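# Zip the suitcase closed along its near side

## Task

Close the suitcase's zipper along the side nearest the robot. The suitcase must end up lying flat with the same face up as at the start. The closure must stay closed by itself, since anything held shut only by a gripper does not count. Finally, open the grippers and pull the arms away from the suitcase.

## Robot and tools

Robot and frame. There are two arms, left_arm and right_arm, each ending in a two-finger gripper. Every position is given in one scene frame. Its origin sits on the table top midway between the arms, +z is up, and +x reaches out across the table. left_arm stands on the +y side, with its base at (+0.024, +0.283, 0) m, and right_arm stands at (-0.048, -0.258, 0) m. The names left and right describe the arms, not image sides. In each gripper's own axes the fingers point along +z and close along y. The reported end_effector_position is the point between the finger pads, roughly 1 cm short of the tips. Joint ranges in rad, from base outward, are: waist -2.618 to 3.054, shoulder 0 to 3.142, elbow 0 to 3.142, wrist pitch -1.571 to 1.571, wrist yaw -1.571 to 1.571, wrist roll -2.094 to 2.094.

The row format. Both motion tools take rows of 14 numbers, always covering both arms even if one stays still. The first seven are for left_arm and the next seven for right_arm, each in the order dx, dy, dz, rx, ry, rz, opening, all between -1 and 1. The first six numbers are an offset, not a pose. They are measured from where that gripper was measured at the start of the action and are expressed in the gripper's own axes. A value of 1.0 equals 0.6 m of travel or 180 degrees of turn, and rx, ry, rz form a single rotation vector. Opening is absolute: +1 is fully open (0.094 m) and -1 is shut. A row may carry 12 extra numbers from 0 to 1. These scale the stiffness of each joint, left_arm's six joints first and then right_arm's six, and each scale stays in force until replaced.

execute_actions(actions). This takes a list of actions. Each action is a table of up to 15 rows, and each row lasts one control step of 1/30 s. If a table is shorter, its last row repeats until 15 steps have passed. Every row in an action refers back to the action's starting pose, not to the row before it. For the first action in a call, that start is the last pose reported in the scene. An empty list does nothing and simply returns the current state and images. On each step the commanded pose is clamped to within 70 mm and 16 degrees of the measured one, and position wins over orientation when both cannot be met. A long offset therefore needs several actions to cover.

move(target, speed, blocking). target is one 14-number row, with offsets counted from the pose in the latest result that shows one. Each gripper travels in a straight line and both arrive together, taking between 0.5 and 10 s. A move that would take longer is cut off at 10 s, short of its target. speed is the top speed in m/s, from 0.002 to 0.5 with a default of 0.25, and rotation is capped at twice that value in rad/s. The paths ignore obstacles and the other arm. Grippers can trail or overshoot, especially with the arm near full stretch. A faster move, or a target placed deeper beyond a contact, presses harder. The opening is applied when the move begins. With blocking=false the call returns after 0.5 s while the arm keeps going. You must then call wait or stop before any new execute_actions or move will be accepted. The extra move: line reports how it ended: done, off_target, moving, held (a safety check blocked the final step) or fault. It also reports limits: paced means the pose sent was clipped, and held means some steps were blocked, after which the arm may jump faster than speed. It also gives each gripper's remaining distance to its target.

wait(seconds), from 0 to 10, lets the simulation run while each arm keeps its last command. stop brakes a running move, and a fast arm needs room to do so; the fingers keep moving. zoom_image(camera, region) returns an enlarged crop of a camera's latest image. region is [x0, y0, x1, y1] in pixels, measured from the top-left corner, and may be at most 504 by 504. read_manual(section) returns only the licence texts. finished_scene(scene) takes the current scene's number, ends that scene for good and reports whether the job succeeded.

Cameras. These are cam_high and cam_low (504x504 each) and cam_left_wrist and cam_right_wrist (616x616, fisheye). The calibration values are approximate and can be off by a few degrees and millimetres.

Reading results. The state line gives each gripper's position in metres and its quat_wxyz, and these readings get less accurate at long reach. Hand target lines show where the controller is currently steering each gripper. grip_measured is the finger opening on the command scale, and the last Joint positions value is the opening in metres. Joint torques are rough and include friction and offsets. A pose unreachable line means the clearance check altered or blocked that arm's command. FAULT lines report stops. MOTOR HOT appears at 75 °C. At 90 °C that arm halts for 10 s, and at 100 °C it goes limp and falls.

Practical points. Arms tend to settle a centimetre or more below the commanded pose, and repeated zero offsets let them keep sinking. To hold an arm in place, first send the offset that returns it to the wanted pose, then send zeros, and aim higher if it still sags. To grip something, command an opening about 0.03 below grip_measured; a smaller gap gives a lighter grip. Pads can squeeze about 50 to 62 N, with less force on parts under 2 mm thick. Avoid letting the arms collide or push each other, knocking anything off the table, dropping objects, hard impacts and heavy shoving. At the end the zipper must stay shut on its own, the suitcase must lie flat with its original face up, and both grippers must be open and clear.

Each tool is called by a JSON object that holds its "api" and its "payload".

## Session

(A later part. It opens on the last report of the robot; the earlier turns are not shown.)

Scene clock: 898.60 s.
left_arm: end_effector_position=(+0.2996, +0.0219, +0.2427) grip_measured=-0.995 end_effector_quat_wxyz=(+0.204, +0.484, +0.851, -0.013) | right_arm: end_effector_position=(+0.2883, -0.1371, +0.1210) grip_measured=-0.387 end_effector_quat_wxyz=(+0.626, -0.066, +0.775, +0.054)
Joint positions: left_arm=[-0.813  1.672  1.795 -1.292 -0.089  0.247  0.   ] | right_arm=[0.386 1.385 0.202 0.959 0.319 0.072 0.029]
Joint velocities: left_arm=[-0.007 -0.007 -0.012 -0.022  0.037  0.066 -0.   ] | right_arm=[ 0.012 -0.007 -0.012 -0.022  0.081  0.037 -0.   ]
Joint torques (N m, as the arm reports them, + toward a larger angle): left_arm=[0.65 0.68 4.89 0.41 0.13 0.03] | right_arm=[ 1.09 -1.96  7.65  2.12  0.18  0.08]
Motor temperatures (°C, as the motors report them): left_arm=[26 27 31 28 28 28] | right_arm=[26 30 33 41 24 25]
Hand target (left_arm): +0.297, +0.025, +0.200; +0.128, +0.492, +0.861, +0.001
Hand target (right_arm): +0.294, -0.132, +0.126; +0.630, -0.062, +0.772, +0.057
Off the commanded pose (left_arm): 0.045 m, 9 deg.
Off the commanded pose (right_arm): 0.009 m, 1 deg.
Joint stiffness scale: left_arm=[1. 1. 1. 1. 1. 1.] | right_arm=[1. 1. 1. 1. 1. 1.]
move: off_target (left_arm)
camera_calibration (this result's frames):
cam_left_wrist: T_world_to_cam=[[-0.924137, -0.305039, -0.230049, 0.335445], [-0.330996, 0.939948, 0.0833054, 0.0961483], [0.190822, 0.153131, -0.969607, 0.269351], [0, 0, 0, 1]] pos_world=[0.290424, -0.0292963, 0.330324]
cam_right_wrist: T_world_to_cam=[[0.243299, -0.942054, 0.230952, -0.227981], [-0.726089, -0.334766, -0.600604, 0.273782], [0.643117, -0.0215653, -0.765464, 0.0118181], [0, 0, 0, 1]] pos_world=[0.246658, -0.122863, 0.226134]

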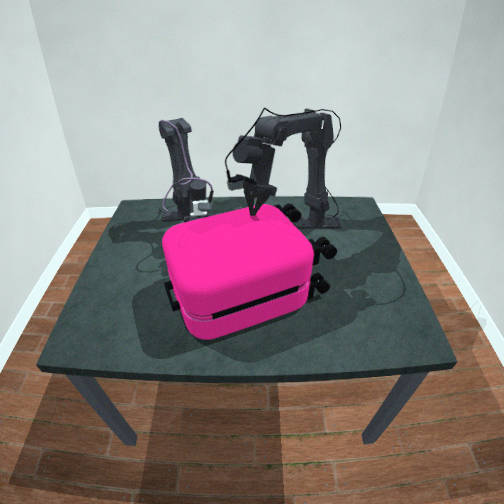

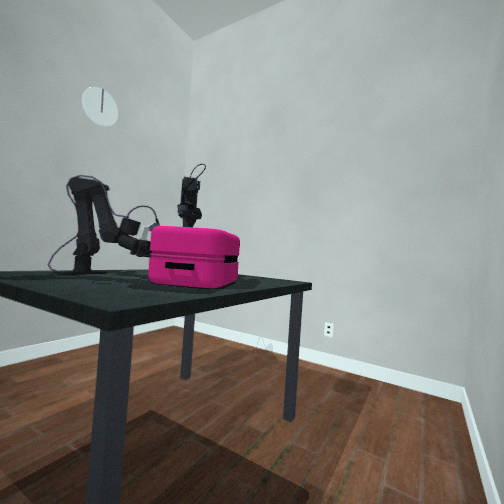

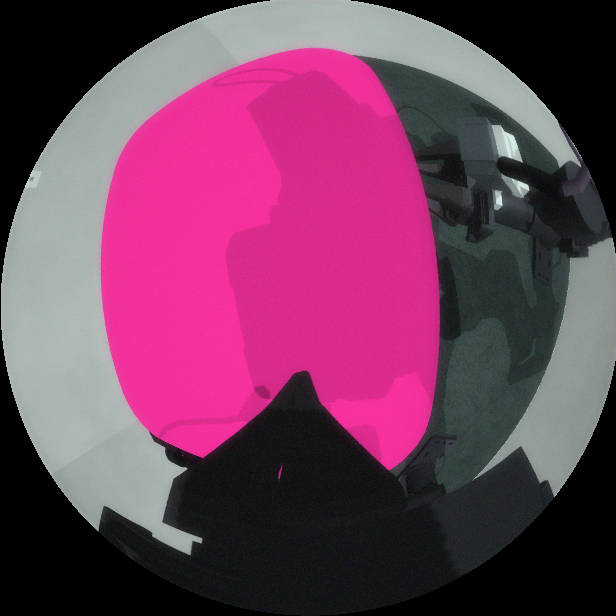

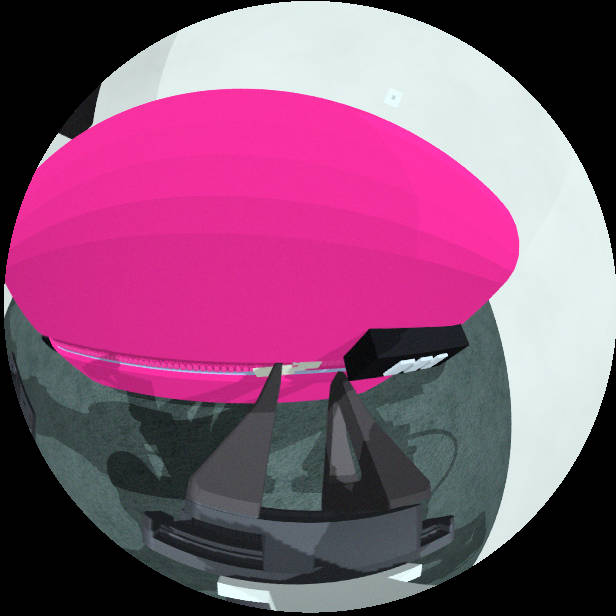

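{"api": "move", "payload": {"target": [0.028,-0.0125,0.068,0.017,0.047,0.003,-1, -0.008,-0.008,0.012,-0.06,-0.005,-0.013,-0.39], "speed": 0.05}}

{"api": "zoom_image", "payload": {"camera": "cam_right_wrist", "region": [220, 280, 400, 430]}}

Scene clock: 916.70 s.
left_arm: end_effector_position=(+0.2997, +0.0219, +0.2427) grip_measured=-0.995 end_effector_quat_wxyz=(+0.203, +0.484, +0.851, -0.013) | right_arm: end_effector_position=(+0.2926, -0.1382, +0.1200) grip_measured=-0.387 end_effector_quat_wxyz=(+0.616, -0.144, +0.766, +0.115)
Joint positions: left_arm=[-0.813  1.674  1.797 -1.293 -0.089  0.248  0.   ] | right_arm=[ 0.189  1.385  0.196  0.972 -0.067 -0.016  0.029]
Joint velocities: left_arm=[-0.012 -0.012  0.002 -0.022 -0.051 -0.037  0.   ] | right_arm=[-0.017  0.002  0.022  0.051 -0.007 -0.051 -0.001]
Joint torques (N m, as the arm reports them, + toward a larger angle): left_arm=[0.55 0.66 4.79 0.43 0.16 0.  ] | right_arm=[-1.22 -2.78  5.92  2.28 -0.06 -0.03]
Motor temperatures (°C, as the motors report them): left_arm=[26 27 31 28 28 28] | right_arm=[26 30 32 41 24 25]
Hand target (left_arm): +0.297, +0.025, +0.200; +0.128, +0.492, +0.861, +0.002
Hand target (right_arm): +0.297, -0.141, +0.124; +0.623, -0.142, +0.761, +0.112
Off the commanded pose (left_arm): 0.045 m, 9 deg.
Off the commanded pose (right_arm): 0.007 m, 1 deg.
Joint stiffness scale: left_arm=[1. 1. 1. 1. 1. 1.] | right_arm=[1. 1. 1. 1. 1. 1.]
move: off_target (left_arm)
camera_calibration (this result's frames):
cam_left_wrist: T_world_to_cam=[[-0.924417, -0.303937, -0.230383, 0.335688], [-0.330147, 0.940147, 0.0844187, 0.0956351], [0.190936, 0.154098, -0.969431, 0.269314], [0, 0, 0, 1]] pos_world=[0.290467, -0.0293841, 0.330345]
cam_right_wrist: T_world_to_cam=[[0.424795, -0.874986, 0.232269, -0.273832], [-0.647596, -0.472986, -0.597413, 0.233413], [0.632588, 0.103362, -0.76756, 0.0289286], [0, 0, 0, 1]] pos_world=[0.249181, -0.132188, 0.225251]

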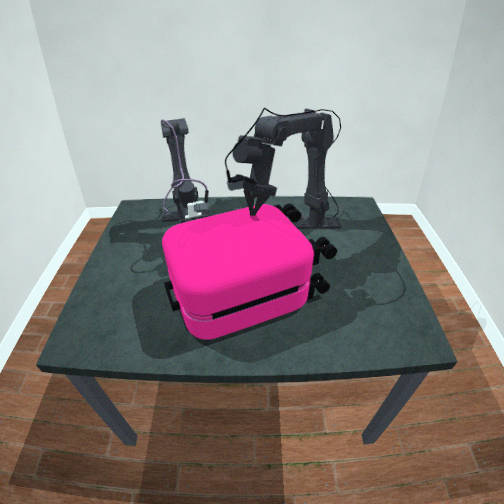

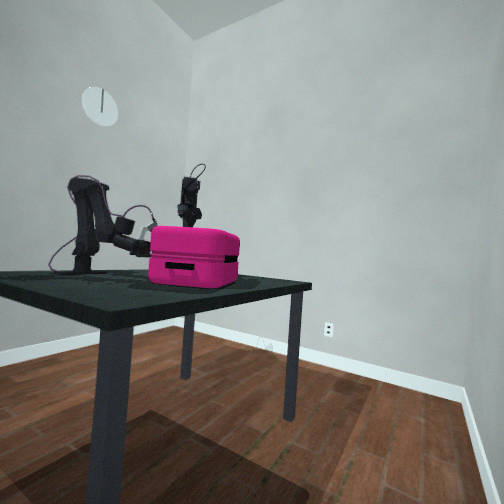

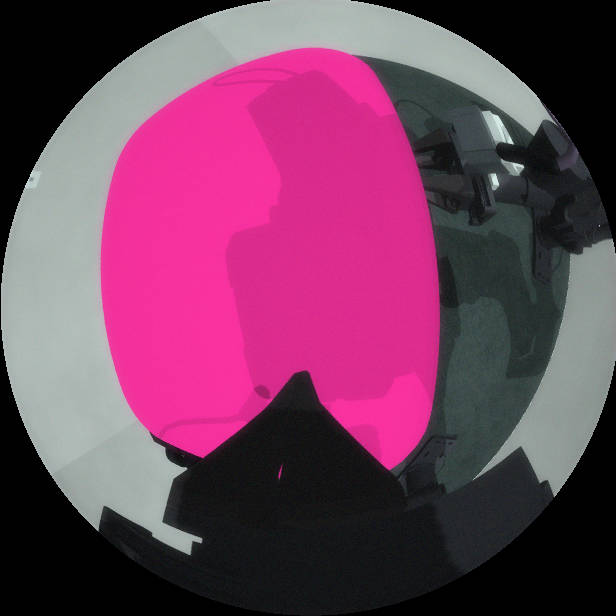

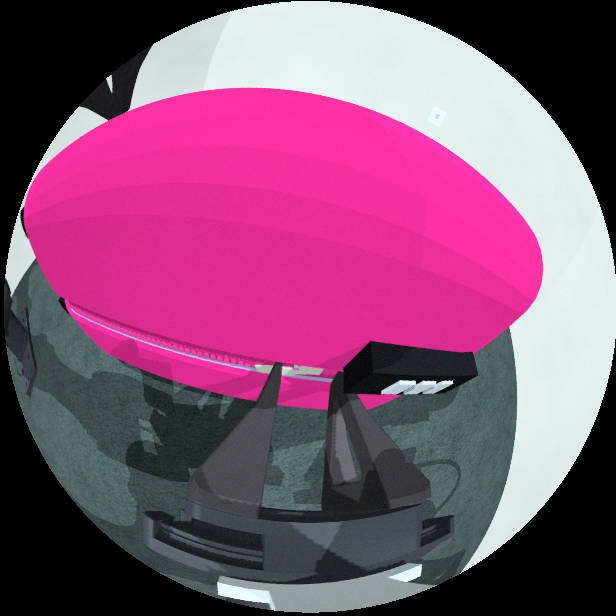

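Region (220, 280, 400, 430) of cam_right_wrist's 616x616 image, scaled by 2.800, with more detail than that image has.

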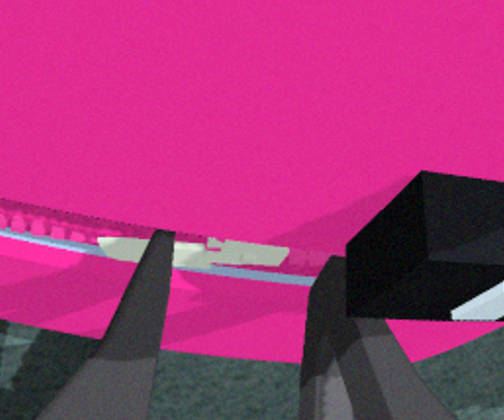

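{"api": "execute_actions", "payload": {"actions": [[[0.028,-0.0125,0.068,0.017,0.047,0.003,-1, -0.015,0.0,0.02,-0.01,-0.008,0,-0.39]],[[0.028,-0.0125,0.068,0.017,0.047,0.003,-1, -0.015,0.0,0.02,-0.01,-0.008,0,-0.5]]]}}

{"api": "zoom_image", "payload": {"camera": "cam_right_wrist", "region": [240, 320, 380, 430]}}

Scene clock: 924.03 s.
left_arm: end_effector_position=(+0.3009, +0.0216, +0.2425) grip_measured=-0.995 end_effector_quat_wxyz=(+0.200, +0.485, +0.851, -0.011) | right_arm: end_effector_position=(+0.2953, -0.1364, +0.1154) grip_measured=-0.497 end_effector_quat_wxyz=(+0.614, -0.153, +0.763, +0.132)
Joint positions: left_arm=[-0.811  1.685  1.811 -1.304 -0.09   0.25   0.   ] | right_arm=[ 0.157  1.439  0.201  1.022 -0.137 -0.017  0.024]
Joint velocities: left_arm=[-0.007  0.002 -0.007 -0.007  0.007 -0.007  0.001] | right_arm=[ 0.007 -0.002  0.027  0.037 -0.007  0.007  0.   ]
Joint torques (N m, as the arm reports them, + toward a larger angle): left_arm=[0.52 0.23 4.32 0.43 0.15 0.  ] | right_arm=[-0.61 -1.99  8.97  2.2  -0.24 -0.03]
Motor temperatures (°C, as the motors report them): left_arm=[26 27 31 28 28 28] | right_arm=[26 30 32 41 24 25]
Hand target (left_arm): +0.298, +0.025, +0.200; +0.126, +0.493, +0.861, +0.003
Hand target (right_arm): +0.306, -0.133, +0.125; +0.624, -0.157, +0.754, +0.137
Off the commanded pose (left_arm): 0.045 m, 9 deg.
Off the commanded pose (right_arm): 0.016 m, 2 deg.
Joint stiffness scale: left_arm=[1. 1. 1. 1. 1. 1.] | right_arm=[1. 1. 1. 1. 1. 1.]
camera_calibration (this result's frames):
cam_left_wrist: T_world_to_cam=[[-0.925353, -0.302273, -0.22881, 0.336487], [-0.329652, 0.939621, 0.0918804, 0.0943945], [0.187221, 0.160449, -0.969125, 0.269766], [0, 0, 0, 1]] pos_world=[0.29198, -0.0302681, 0.329756]
cam_right_wrist: T_world_to_cam=[[0.457623, -0.861653, 0.219397, -0.2788], [-0.632057, -0.488795, -0.601318, 0.227044], [0.625368, 0.136505, -0.768298, 0.0302371], [0, 0, 0, 1]] pos_world=[0.252181, -0.133379, 0.220925]

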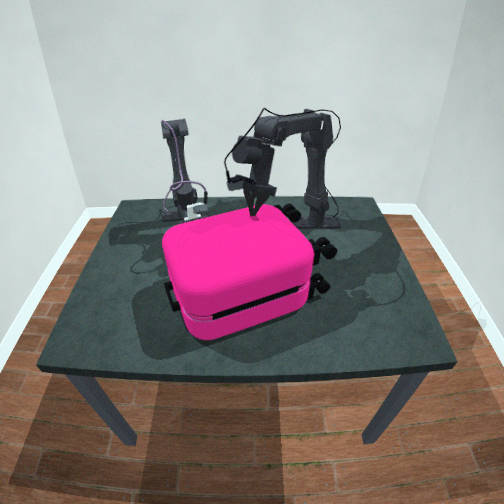

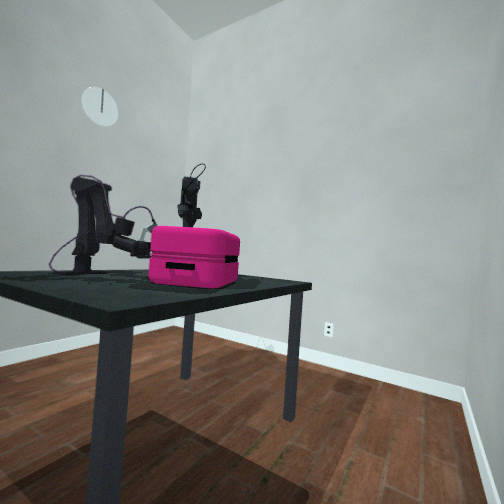

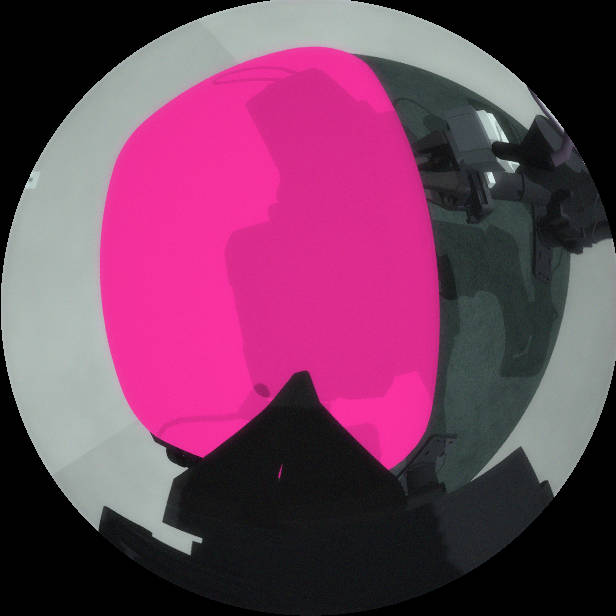

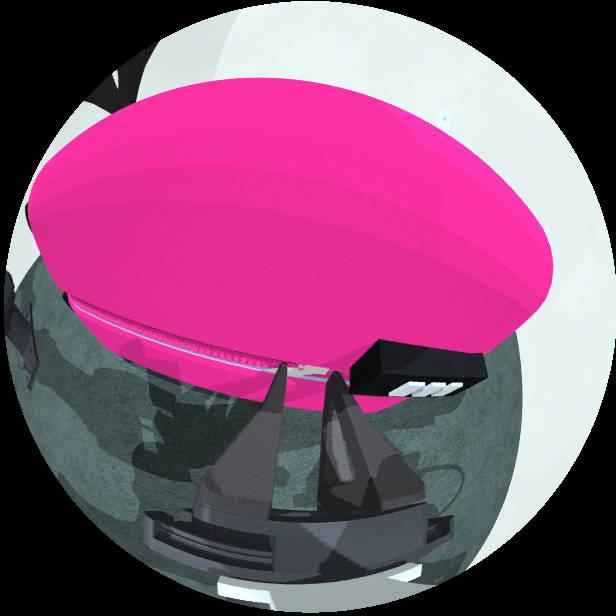

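Region (240, 320, 380, 430) of cam_right_wrist's 616x616 image, scaled by 3.600, with more detail than that image has; it fills the top 396 rows of this view, and the rest is white.

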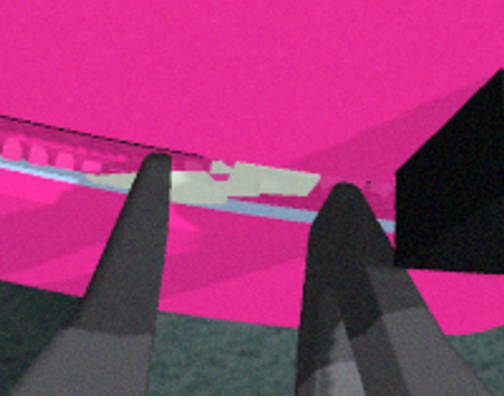

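{"api": "move", "payload": {"target": [0.028,-0.0125,0.068,0.017,0.047,0.003,-1, -0.017,0.06,0.016,-0.05,-0.008,-0.012,-0.5], "speed": 0.03}}

{"api": "zoom_image", "payload": {"camera": "cam_right_wrist", "region": [240, 320, 420, 440]}}

Scene clock: 932.83 s.
left_arm: end_effector_position=(+0.3009, +0.0216, +0.2425) grip_measured=-0.995 end_effector_quat_wxyz=(+0.199, +0.485, +0.851, -0.010) | right_arm: end_effector_position=(+0.2947, -0.1350, +0.1155) grip_measured=-0.497 end_effector_quat_wxyz=(+0.614, -0.160, +0.762, +0.132)
Joint positions: left_arm=[-0.811  1.686  1.813 -1.306 -0.091  0.251  0.   ] | right_arm=[ 0.157  1.439  0.201  1.022 -0.145 -0.028  0.024]
Joint velocities: left_arm=[ 0.002 -0.017 -0.007  0.051  0.037 -0.051  0.   ] | right_arm=[-0.002 -0.017  0.012  0.081 -0.007 -0.051  0.001]
Joint torques (N m, as the arm reports them, + toward a larger angle): left_arm=[0.46 0.48 4.55 0.41 0.13 0.02] | right_arm=[ 3.93 -2.53  7.95  2.16 -1.32 -0.14]
Motor temperatures (°C, as the motors report them): left_arm=[26 27 31 28 28 28] | right_arm=[26 30 33 41 24 25]
Hand target (left_arm): +0.298, +0.025, +0.200; +0.125, +0.493, +0.861, +0.004
Hand target (right_arm): +0.289, -0.101, +0.124; +0.611, -0.213, +0.741, +0.181
Off the commanded pose (left_arm): 0.045 m, 9 deg.
Off the commanded pose (right_arm): 0.037 m, 9 deg.
Joint stiffness scale: left_arm=[1. 1. 1. 1. 1. 1.] | right_arm=[1. 1. 1. 1. 1. 1.]
move: off_target (left_arm, right_arm)
camera_calibration (this result's frames):
cam_left_wrist: T_world_to_cam=[[-0.925607, -0.301456, -0.228857, 0.336612], [-0.329095, 0.939682, 0.0932456, 0.0938321], [0.186943, 0.161625, -0.968984, 0.269815], [0, 0, 0, 1]] pos_world=[0.29201, -0.0303073, 0.329733]
cam_right_wrist: T_world_to_cam=[[0.466096, -0.854917, 0.227753, -0.279843], [-0.624477, -0.500254, -0.599812, 0.223427], [0.626724, 0.137343, -0.767042, 0.0300335], [0, 0, 0, 1]] pos_world=[0.251137, -0.131597, 0.220787]

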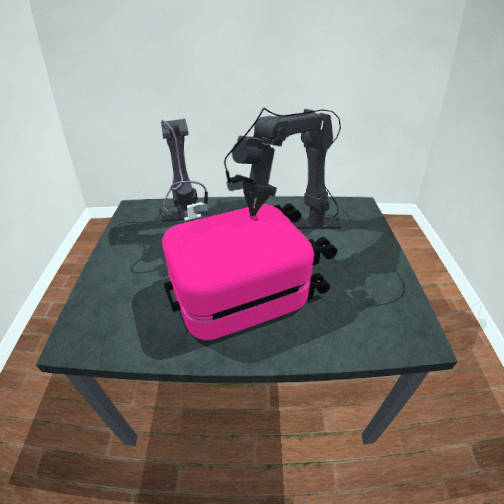

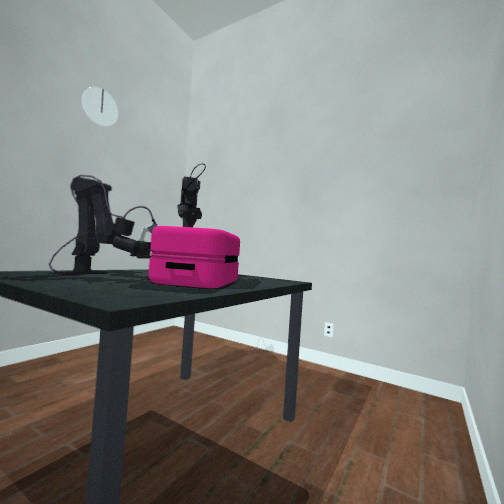

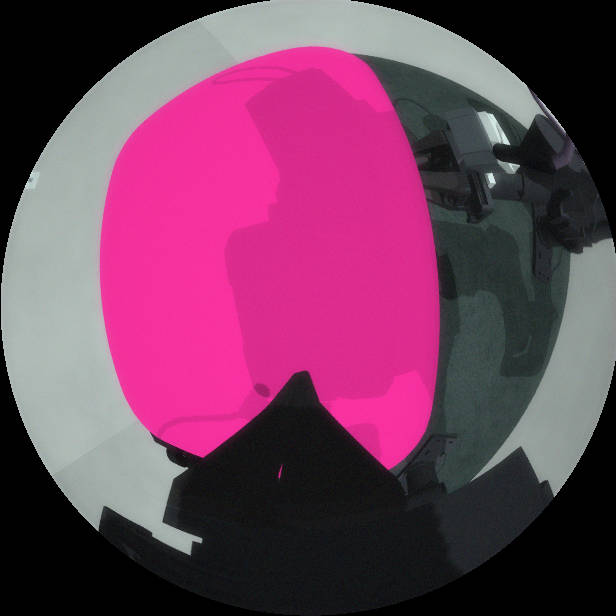

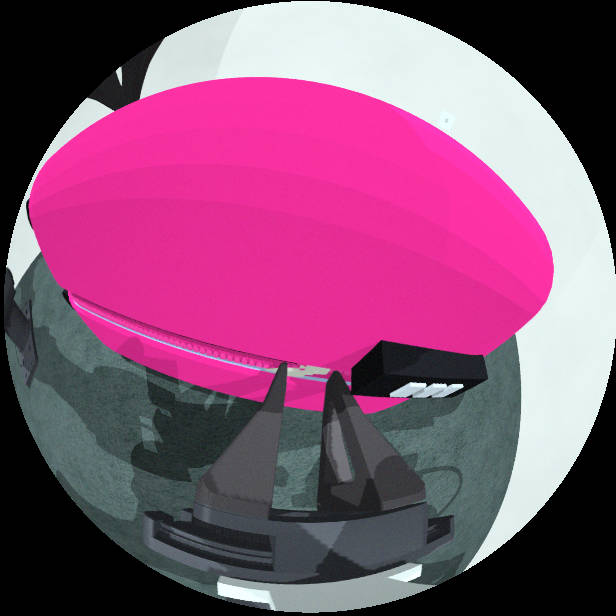

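Region (240, 320, 420, 440) of cam_right_wrist's 616x616 image, scaled by 2.800, with more detail than that image has.

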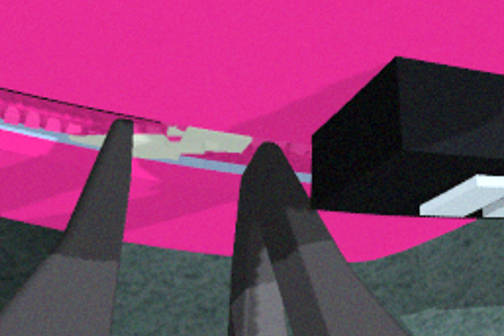

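{"api": "execute_actions", "payload": {"actions": [[[0.028,-0.0125,0.068,0.017,0.047,0.003,-1, -0.017,0.06,0.016,-0.05,-0.008,-0.01,-0.5],[0.028,-0.0125,0.068,0.017,0.047,0.003,-1, -0.017,0.063,0.016,-0.053,-0.008,-0.01,-0.5],[0.028,-0.0125,0.068,0.017,0.047,0.003,-1, -0.017,0.066,0.016,-0.056,-0.008,-0.011,-0.5],[0.028,-0.0125,0.068,0.017,0.047,0.003,-1, -0.017,0.069,0.016,-0.059,-0.008,-0.011,-0.5],[0.028,-0.0125,0.068,0.017,0.047,0.003,-1, -0.017,0.072,0.016,-0.062,-0.008,-0.012,-0.5],[0.028,-0.0125,0.068,0.017,0.047,0.003,-1, -0.017,0.075,0.016,-0.065,-0.008,-0.012,-0.5],[0.028,-0.0125,0.068,0.017,0.047,0.003,-1, -0.017,0.078,0.016,-0.068,-0.008,-0.013,-0.5],[0.028,-0.0125,0.068,0.017,0.047,0.003,-1, -0.017,0.081,0.016,-0.071,-0.008,-0.013,-0.5],[0.028,-0.0125,0.068,0.017,0.047,0.003,-1, -0.017,0.084,0.016,-0.074,-0.008,-0.014,-0.5],[0.028,-0.0125,0.068,0.017,0.047,0.003,-1, -0.017,0.087,0.016,-0.077,-0.008,-0.014,-0.5],[0.028,-0.0125,0.068,0.017,0.047,0.003,-1, -0.017,0.09,0.016,-0.08,-0.008,-0.015,-0.5],[0.028,-0.0125,0.068,0.017,0.047,0.003,-1, -0.017,0.093,0.016,-0.083,-0.008,-0.015,-0.5],[0.028,-0.0125,0.068,0.017,0.047,0.003,-1, -0.017,0.096,0.016,-0.085,-0.008,-0.015,-0.5]]]}}

{"api": "wait", "payload": {"seconds": 1}}

{"api": "zoom_image", "payload": {"camera": "cam_right_wrist", "region": [240, 320, 420, 440]}}

Scene clock: 944.43 s.
left_arm: end_effector_position=(+0.3009, +0.0216, +0.2425) grip_measured=-0.995 end_effector_quat_wxyz=(+0.199, +0.486, +0.851, -0.010) | right_arm: end_effector_position=(+0.2931, -0.1313, +0.1156) grip_measured=-0.497 end_effector_quat_wxyz=(+0.613, -0.172, +0.759, +0.136)
Joint positions: left_arm=[-0.811  1.686  1.813 -1.306 -0.091  0.252  0.   ] | right_arm=[ 0.159  1.439  0.201  1.022 -0.166 -0.041  0.024]
Joint velocities: left_arm=[-0.022 -0.017 -0.002  0.007  0.007  0.037 -0.002] | right_arm=[-0.017 -0.002 -0.017 -0.037  0.095 -0.037  0.   ]
Joint torques (N m, as the arm reports them, + toward a larger angle): left_arm=[0.56 0.55 4.78 0.4  0.12 0.01] | right_arm=[ 4.64 -2.74  8.03  2.05 -2.32 -0.21]
Motor temperatures (°C, as the motors report them): left_arm=[26 27 31 28 28 28] | right_arm=[27 30 33 41 25 25]
Hand target (left_arm): +0.298, +0.025, +0.200; +0.124, +0.494, +0.861, +0.004
Hand target (right_arm): +0.277, -0.084, +0.124; +0.600, -0.253, +0.728, +0.215
Off the commanded pose (left_arm): 0.045 m, 9 deg.
Off the commanded pose (right_arm): 0.055 m, 14 deg.
Joint stiffness scale: left_arm=[1. 1. 1. 1. 1. 1.] | right_arm=[1. 1. 1. 1. 1. 1.]
camera_calibration (this result's frames):
cam_left_wrist: T_world_to_cam=[[-0.925782, -0.300749, -0.229082, 0.336704], [-0.32845, 0.939889, 0.0934289, 0.0935892], [0.187213, 0.161737, -0.968913, 0.269714], [0, 0, 0, 1]] pos_world=[0.29196, -0.030323, 0.329719]
cam_right_wrist: T_world_to_cam=[[0.485197, -0.841969, 0.235951, -0.280819], [-0.609957, -0.519249, -0.598609, 0.217438], [0.626527, 0.146523, -0.765503, 0.0317198], [0, 0, 0, 1]] pos_world=[0.249007, -0.128184, 0.220701]

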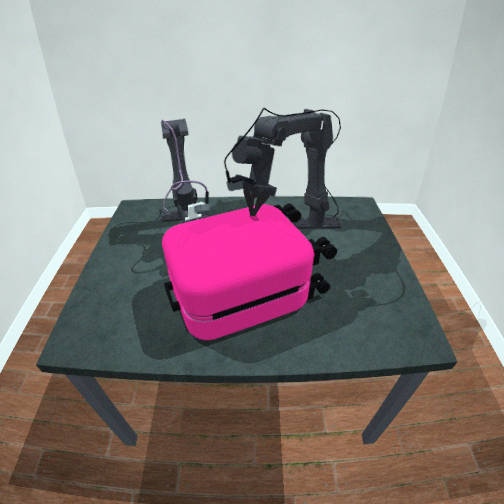

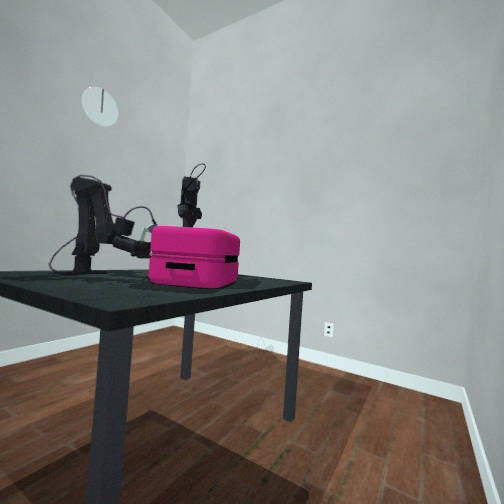

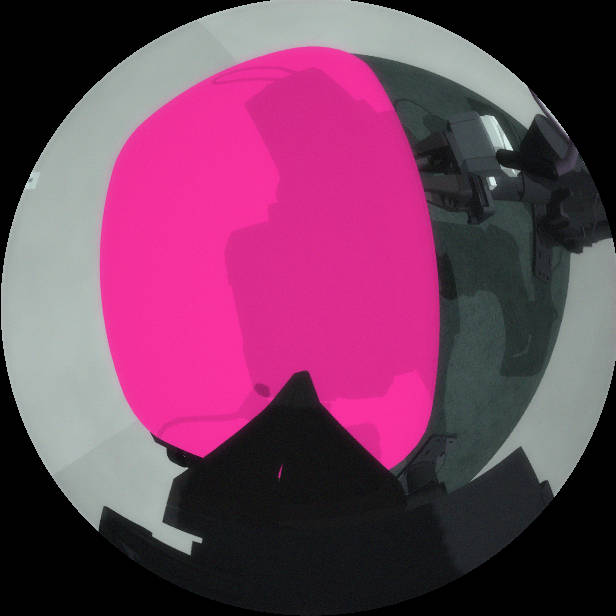

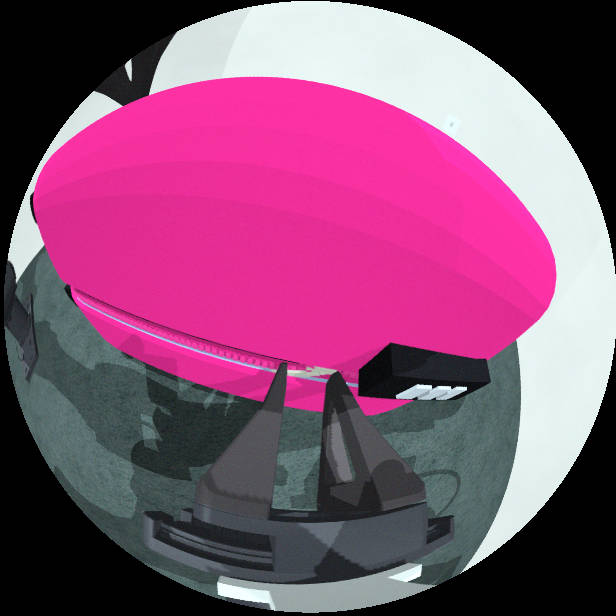

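Scene clock: 945.43 s.
left_arm: end_effector_position=(+0.3009, +0.0216, +0.2425) grip_measured=-0.995 end_effector_quat_wxyz=(+0.199, +0.486, +0.851, -0.010) | right_arm: end_effector_position=(+0.2931, -0.1313, +0.1156) grip_measured=-0.497 end_effector_quat_wxyz=(+0.613, -0.172, +0.759, +0.136)
Joint positions: left_arm=[-0.811  1.686  1.813 -1.306 -0.091  0.252  0.   ] | right_arm=[ 0.159  1.439  0.201  1.022 -0.166 -0.041  0.024]
Joint velocities: left_arm=[ 0.017 -0.022 -0.002  0.037  0.022  0.037 -0.001] | right_arm=[-0.012  0.002 -0.017 -0.081 -0.066 -0.007 -0.001]
Joint torques (N m, as the arm reports them, + toward a larger angle): left_arm=[0.54 0.55 4.79 0.4  0.12 0.03] | right_arm=[ 4.52 -2.71  8.    2.05 -2.32 -0.22]
Motor temperatures (°C, as the motors report them): left_arm=[26 27 31 28 28 28] | right_arm=[27 30 33 41 25 25]
Hand target (left_arm): +0.298, +0.025, +0.200; +0.124, +0.494, +0.861, +0.004
Hand target (right_arm): +0.277, -0.084, +0.124; +0.600, -0.253, +0.728, +0.215
Off the commanded pose (left_arm): 0.045 m, 9 deg.
Off the commanded pose (right_arm): 0.055 m, 14 deg.
Joint stiffness scale: left_arm=[1. 1. 1. 1. 1. 1.] | right_arm=[1. 1. 1. 1. 1. 1.]
wait: 1.00 s; at rest by 0.17 s
camera_calibration (this result's frames):
cam_left_wrist: T_world_to_cam=[[-0.925869, -0.300395, -0.229194, 0.33675], [-0.328128, 0.939993, 0.0935207, 0.0934677], [0.187348, 0.161793, -0.968878, 0.269664], [0, 0, 0, 1]] pos_world=[0.291934, -0.0303308, 0.329711]
cam_right_wrist: T_world_to_cam=[[0.485197, -0.841969, 0.235951, -0.280819], [-0.609957, -0.519249, -0.598609, 0.217438], [0.626527, 0.146523, -0.765503, 0.0317198], [0, 0, 0, 1]] pos_world=[0.249007, -0.128184, 0.220701]

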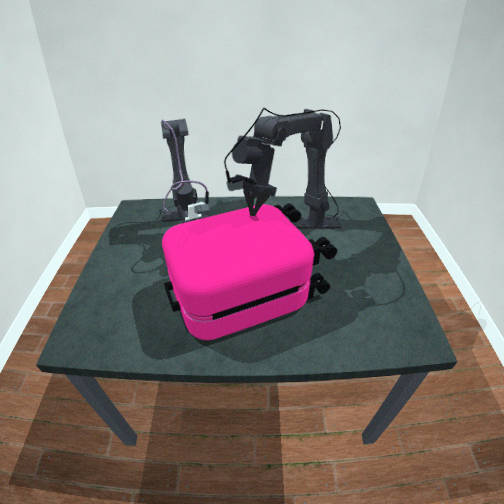

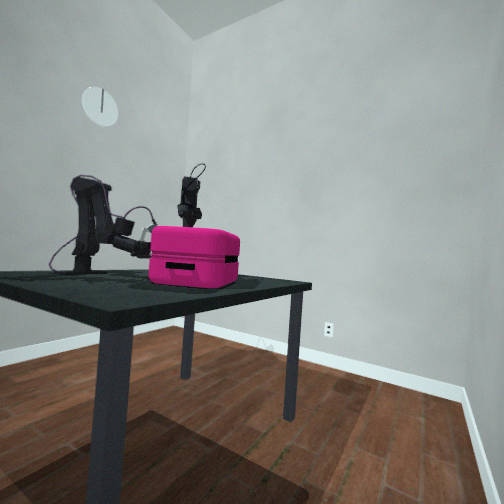

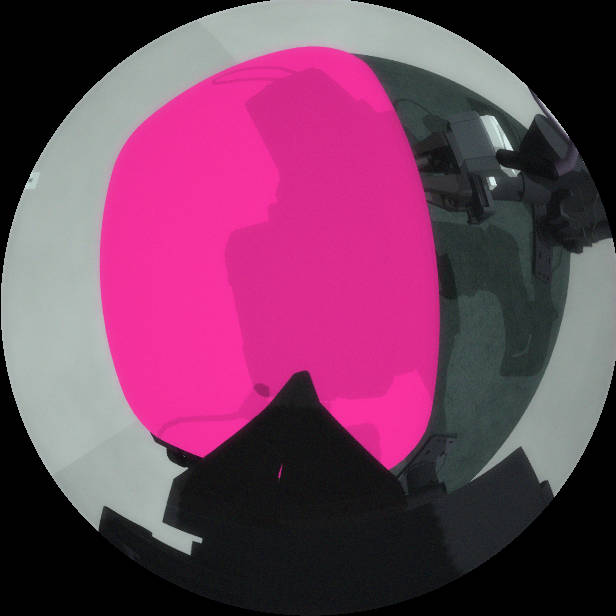

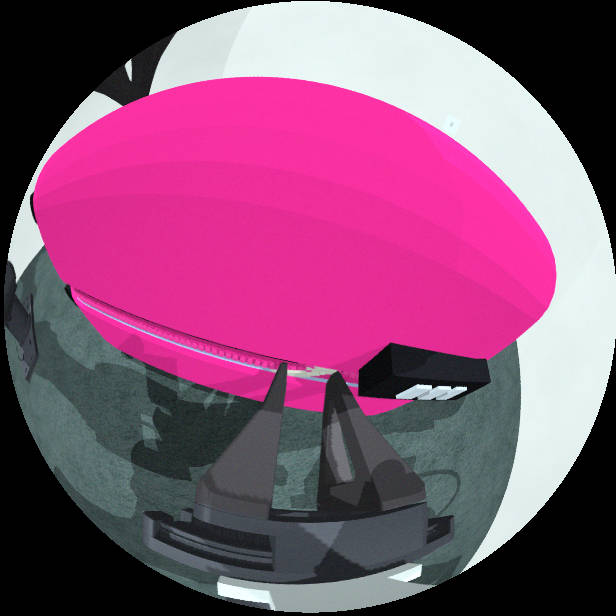

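Region (240, 320, 420, 440) of cam_right_wrist's 616x616 image, scaled by 2.800, with more detail than that image has.

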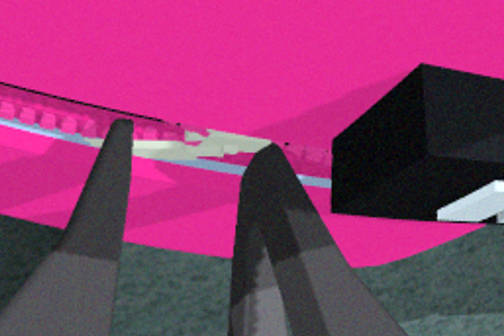

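{"api": "execute_actions", "payload": {"actions": [[[0.03,-0.014,0.074,0.018,0.05,0.003,-1, -0.015,0.096,0.012,-0.085,-0.008,-0.012,-0.5],[0.032,-0.015,0.08,0.019,0.053,0.003,-1, -0.015,0.096,0.012,-0.085,-0.008,-0.012,-0.5],[0.033,-0.016,0.085,0.02,0.056,0.003,-1, -0.015,0.096,0.011,-0.085,-0.008,-0.012,-0.5],[0.035,-0.017,0.09,0.021,0.059,0.003,-1, -0.015,0.096,0.01,-0.085,-0.008,-0.012,-0.5],[0.036,-0.018,0.095,0.023,0.062,0.003,-1, -0.015,0.096,0.009,-0.085,-0.008,-0.012,-0.5],[0.038,-0.019,0.1,0.024,0.065,0.003,-1, -0.015,0.096,0.008,-0.085,-0.008,-0.012,-0.5],[0.0395,-0.02,0.104,0.025,0.068,0.003,-1, -0.015,0.096,0.007,-0.085,-0.008,-0.012,-0.5]],[[0.0395,-0.02,0.104,0.025,0.068,0.003,-1, -0.015,0.096,0.007,-0.085,-0.008,-0.012,-0.5]]]}}

{"api": "zoom_image", "payload": {"camera": "cam_right_wrist", "region": [240, 320, 420, 440]}}

Scene clock: 965.47 s.
left_arm: end_effector_position=(+0.3010, +0.0215, +0.2409) grip_measured=-0.995 end_effector_quat_wxyz=(+0.189, +0.487, +0.853, -0.007) | right_arm: end_effector_position=(+0.2930, -0.1311, +0.1156) grip_measured=-0.497 end_effector_quat_wxyz=(+0.613, -0.173, +0.759, +0.136)
Joint positions: left_arm=[-0.811  1.709  1.841 -1.333 -0.091  0.252  0.   ] | right_arm=[ 0.159  1.439  0.201  1.022 -0.167 -0.043  0.024]
Joint velocities: left_arm=[-0.012  0.012  0.002 -0.022 -0.066 -0.051  0.   ] | right_arm=[-0.027  0.007  0.002 -0.051  0.007  0.066 -0.   ]
Joint torques (N m, as the arm reports them, + toward a larger angle): left_arm=[ 0.59  3.08  1.79  0.37  0.18 -0.02] | right_arm=[ 4.37 -4.08  6.05  2.04 -2.6  -0.24]
Motor temperatures (°C, as the motors report them): left_arm=[26 27 31 28 28 28] | right_arm=[27 30 33 41 28 25]
Hand target (left_arm): +0.295, +0.027, +0.178; +0.083, +0.495, +0.865, +0.012
Hand target (right_arm): +0.269, -0.083, +0.123; +0.598, -0.261, +0.725, +0.221
Off the commanded pose (left_arm): 0.068 m, 13 deg.
Off the commanded pose (right_arm): 0.058 m, 16 deg.
Joint stiffness scale: left_arm=[1. 1. 1. 1. 1. 1.] | right_arm=[1. 1. 1. 1. 1. 1.]
camera_calibration (this result's frames):
cam_left_wrist: T_world_to_cam=[[-0.929375, -0.29676, -0.219535, 0.335138], [-0.326508, 0.938313, 0.113849, 0.0884693], [0.172207, 0.177488, -0.968939, 0.27238], [0, 0, 0, 1]] pos_world=[0.293449, -0.0319007, 0.327422]
cam_right_wrist: T_world_to_cam=[[0.486652, -0.840605, 0.23781, -0.28102], [-0.608411, -0.521474, -0.598249, 0.216716], [0.626902, 0.146453, -0.765209, 0.0316096], [0, 0, 0, 1]] pos_world=[0.248795, -0.127845, 0.220667]

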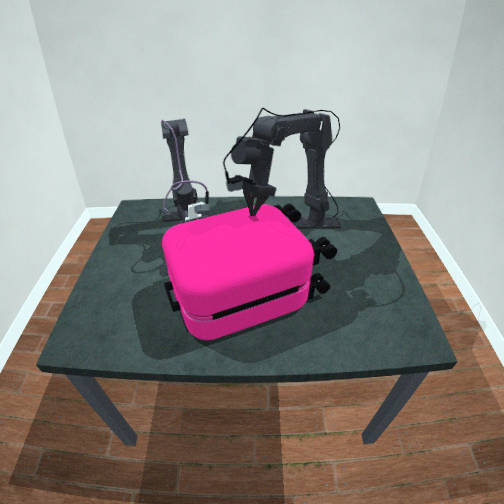

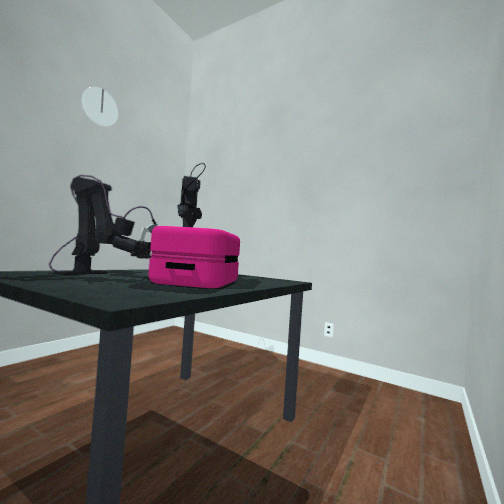

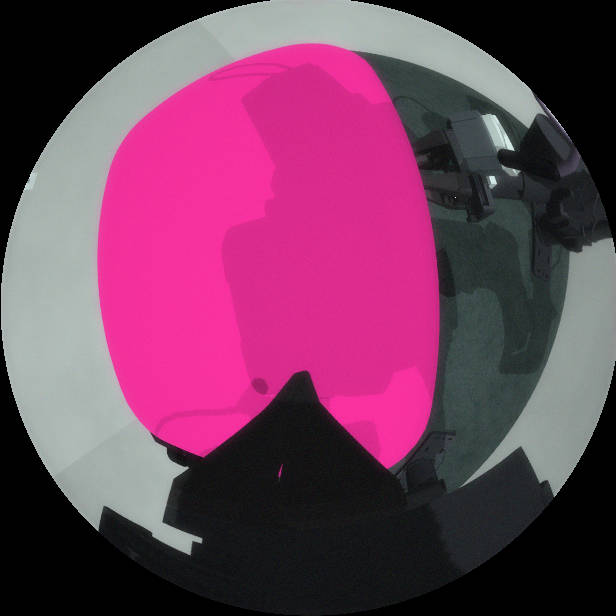

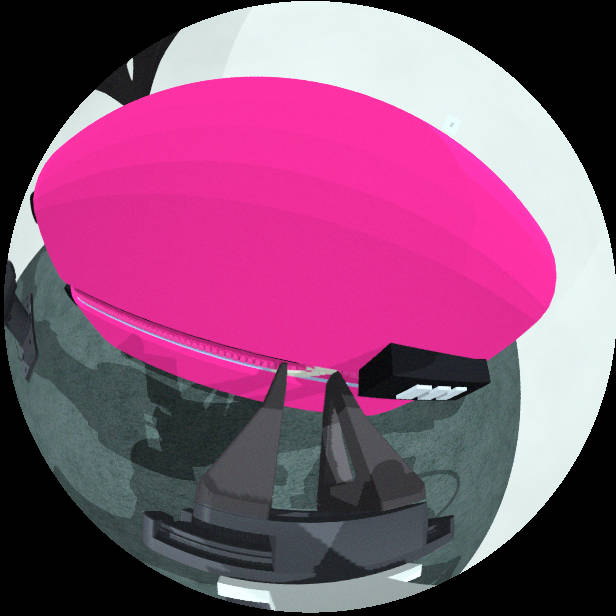

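Region (240, 320, 420, 440) of cam_right_wrist's 616x616 image, scaled by 2.800, with more detail than that image has.

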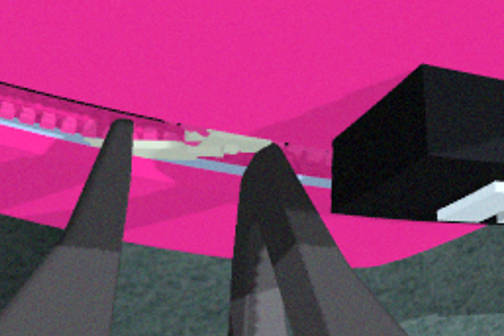

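{"api": "move", "payload": {"target": [0.028,-0.0125,0.068,0.017,0.047,0.003,-1, -0.015,0.01,0.012,-0.11,-0.008,-0.02,-0.5], "speed": 0.05}}

{"api": "zoom_image", "payload": {"camera": "cam_right_wrist", "region": [240, 310, 420, 440]}}

Scene clock: 981.80 s.
left_arm: end_effector_position=(+0.3032, +0.0224, +0.2425) grip_measured=-0.996 end_effector_quat_wxyz=(+0.193, +0.486, +0.853, -0.003) | right_arm: end_effector_position=(+0.2943, -0.1355, +0.1143) grip_measured=-0.497 end_effector_quat_wxyz=(+0.585, -0.275, +0.729, +0.224)
Joint positions: left_arm=[-0.81   1.709  1.845 -1.332 -0.1    0.252  0.   ] | right_arm=[-0.086  1.514  0.289  0.945 -0.68  -0.174  0.024]
Joint velocities: left_arm=[ 0.007 -0.002 -0.012  0.022  0.007  0.037  0.   ] | right_arm=[-0.007  0.012  0.017 -0.007 -0.066 -0.037  0.   ]
Joint torques (N m, as the arm reports them, + toward a larger angle): left_arm=[0.49 0.21 4.09 0.32 0.2  0.03] | right_arm=[ 1.57 -2.73  9.03  1.87 -0.72 -0.11]
Motor temperatures (°C, as the motors report them): left_arm=[26 27 30 28 28 28] | right_arm=[27 30 33 40 29 25]
Hand target (left_arm): +0.298, +0.026, +0.199; +0.113, +0.495, +0.862, +0.008
Hand target (right_arm): +0.298, -0.123, +0.122; +0.585, -0.299, +0.713, +0.244
Off the commanded pose (left_arm): 0.046 m, 9 deg.
Off the commanded pose (right_arm): 0.017 m, 4 deg.
Joint stiffness scale: left_arm=[1. 1. 1. 1. 1. 1.] | right_arm=[1. 1. 1. 1. 1. 1.]
move: off_target (left_arm, right_arm)
camera_calibration (this result's frames):
cam_left_wrist: T_world_to_cam=[[-0.925804, -0.300444, -0.229394, 0.339136], [-0.331854, 0.93658, 0.112653, 0.0900445], [0.181, 0.180419, -0.966793, 0.270063], [0, 0, 0, 1]] pos_world=[0.294973, -0.0311674, 0.328747]
cam_right_wrist: T_world_to_cam=[[0.703029, -0.67407, 0.226671, -0.324941], [-0.446099, -0.666225, -0.597611, 0.146958], [0.553846, 0.31902, -0.769078, 0.0757395], [0, 0, 0, 1]] pos_world=[0.252053, -0.145288, 0.219728]

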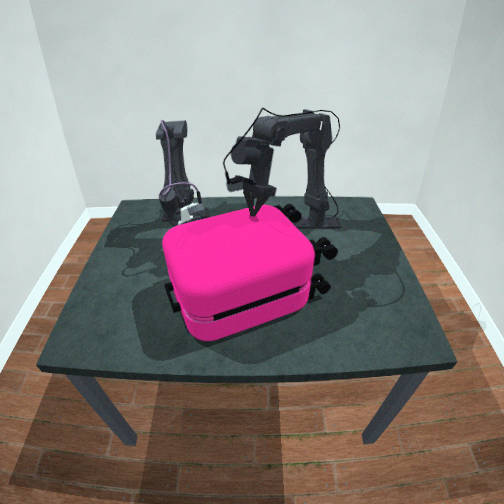

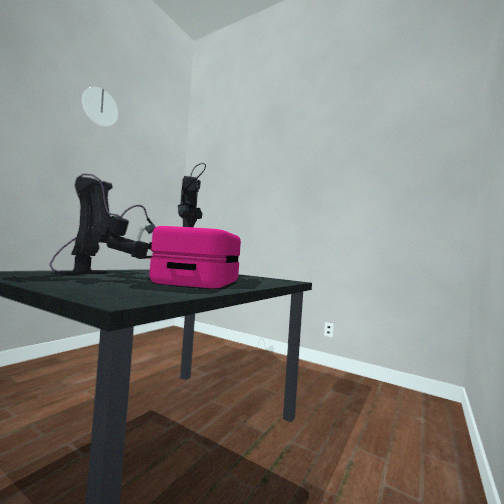

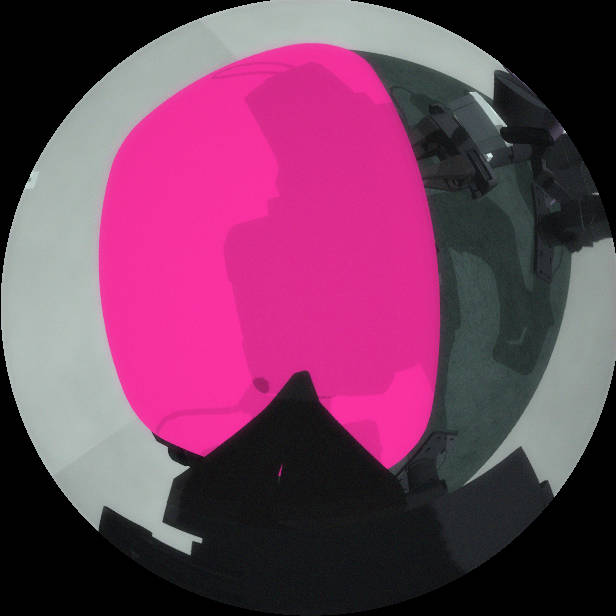

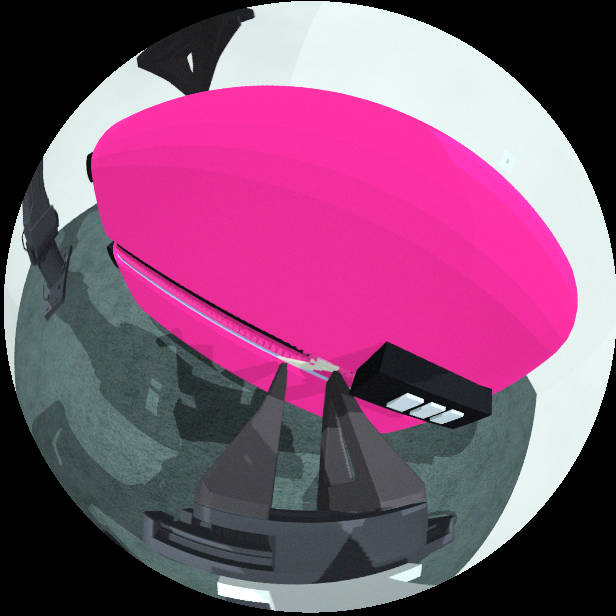

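Region (240, 310, 420, 440) of cam_right_wrist's 616x616 image, scaled by 2.800, with more detail than that image has.

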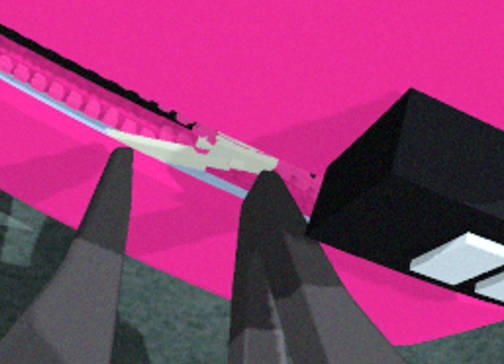

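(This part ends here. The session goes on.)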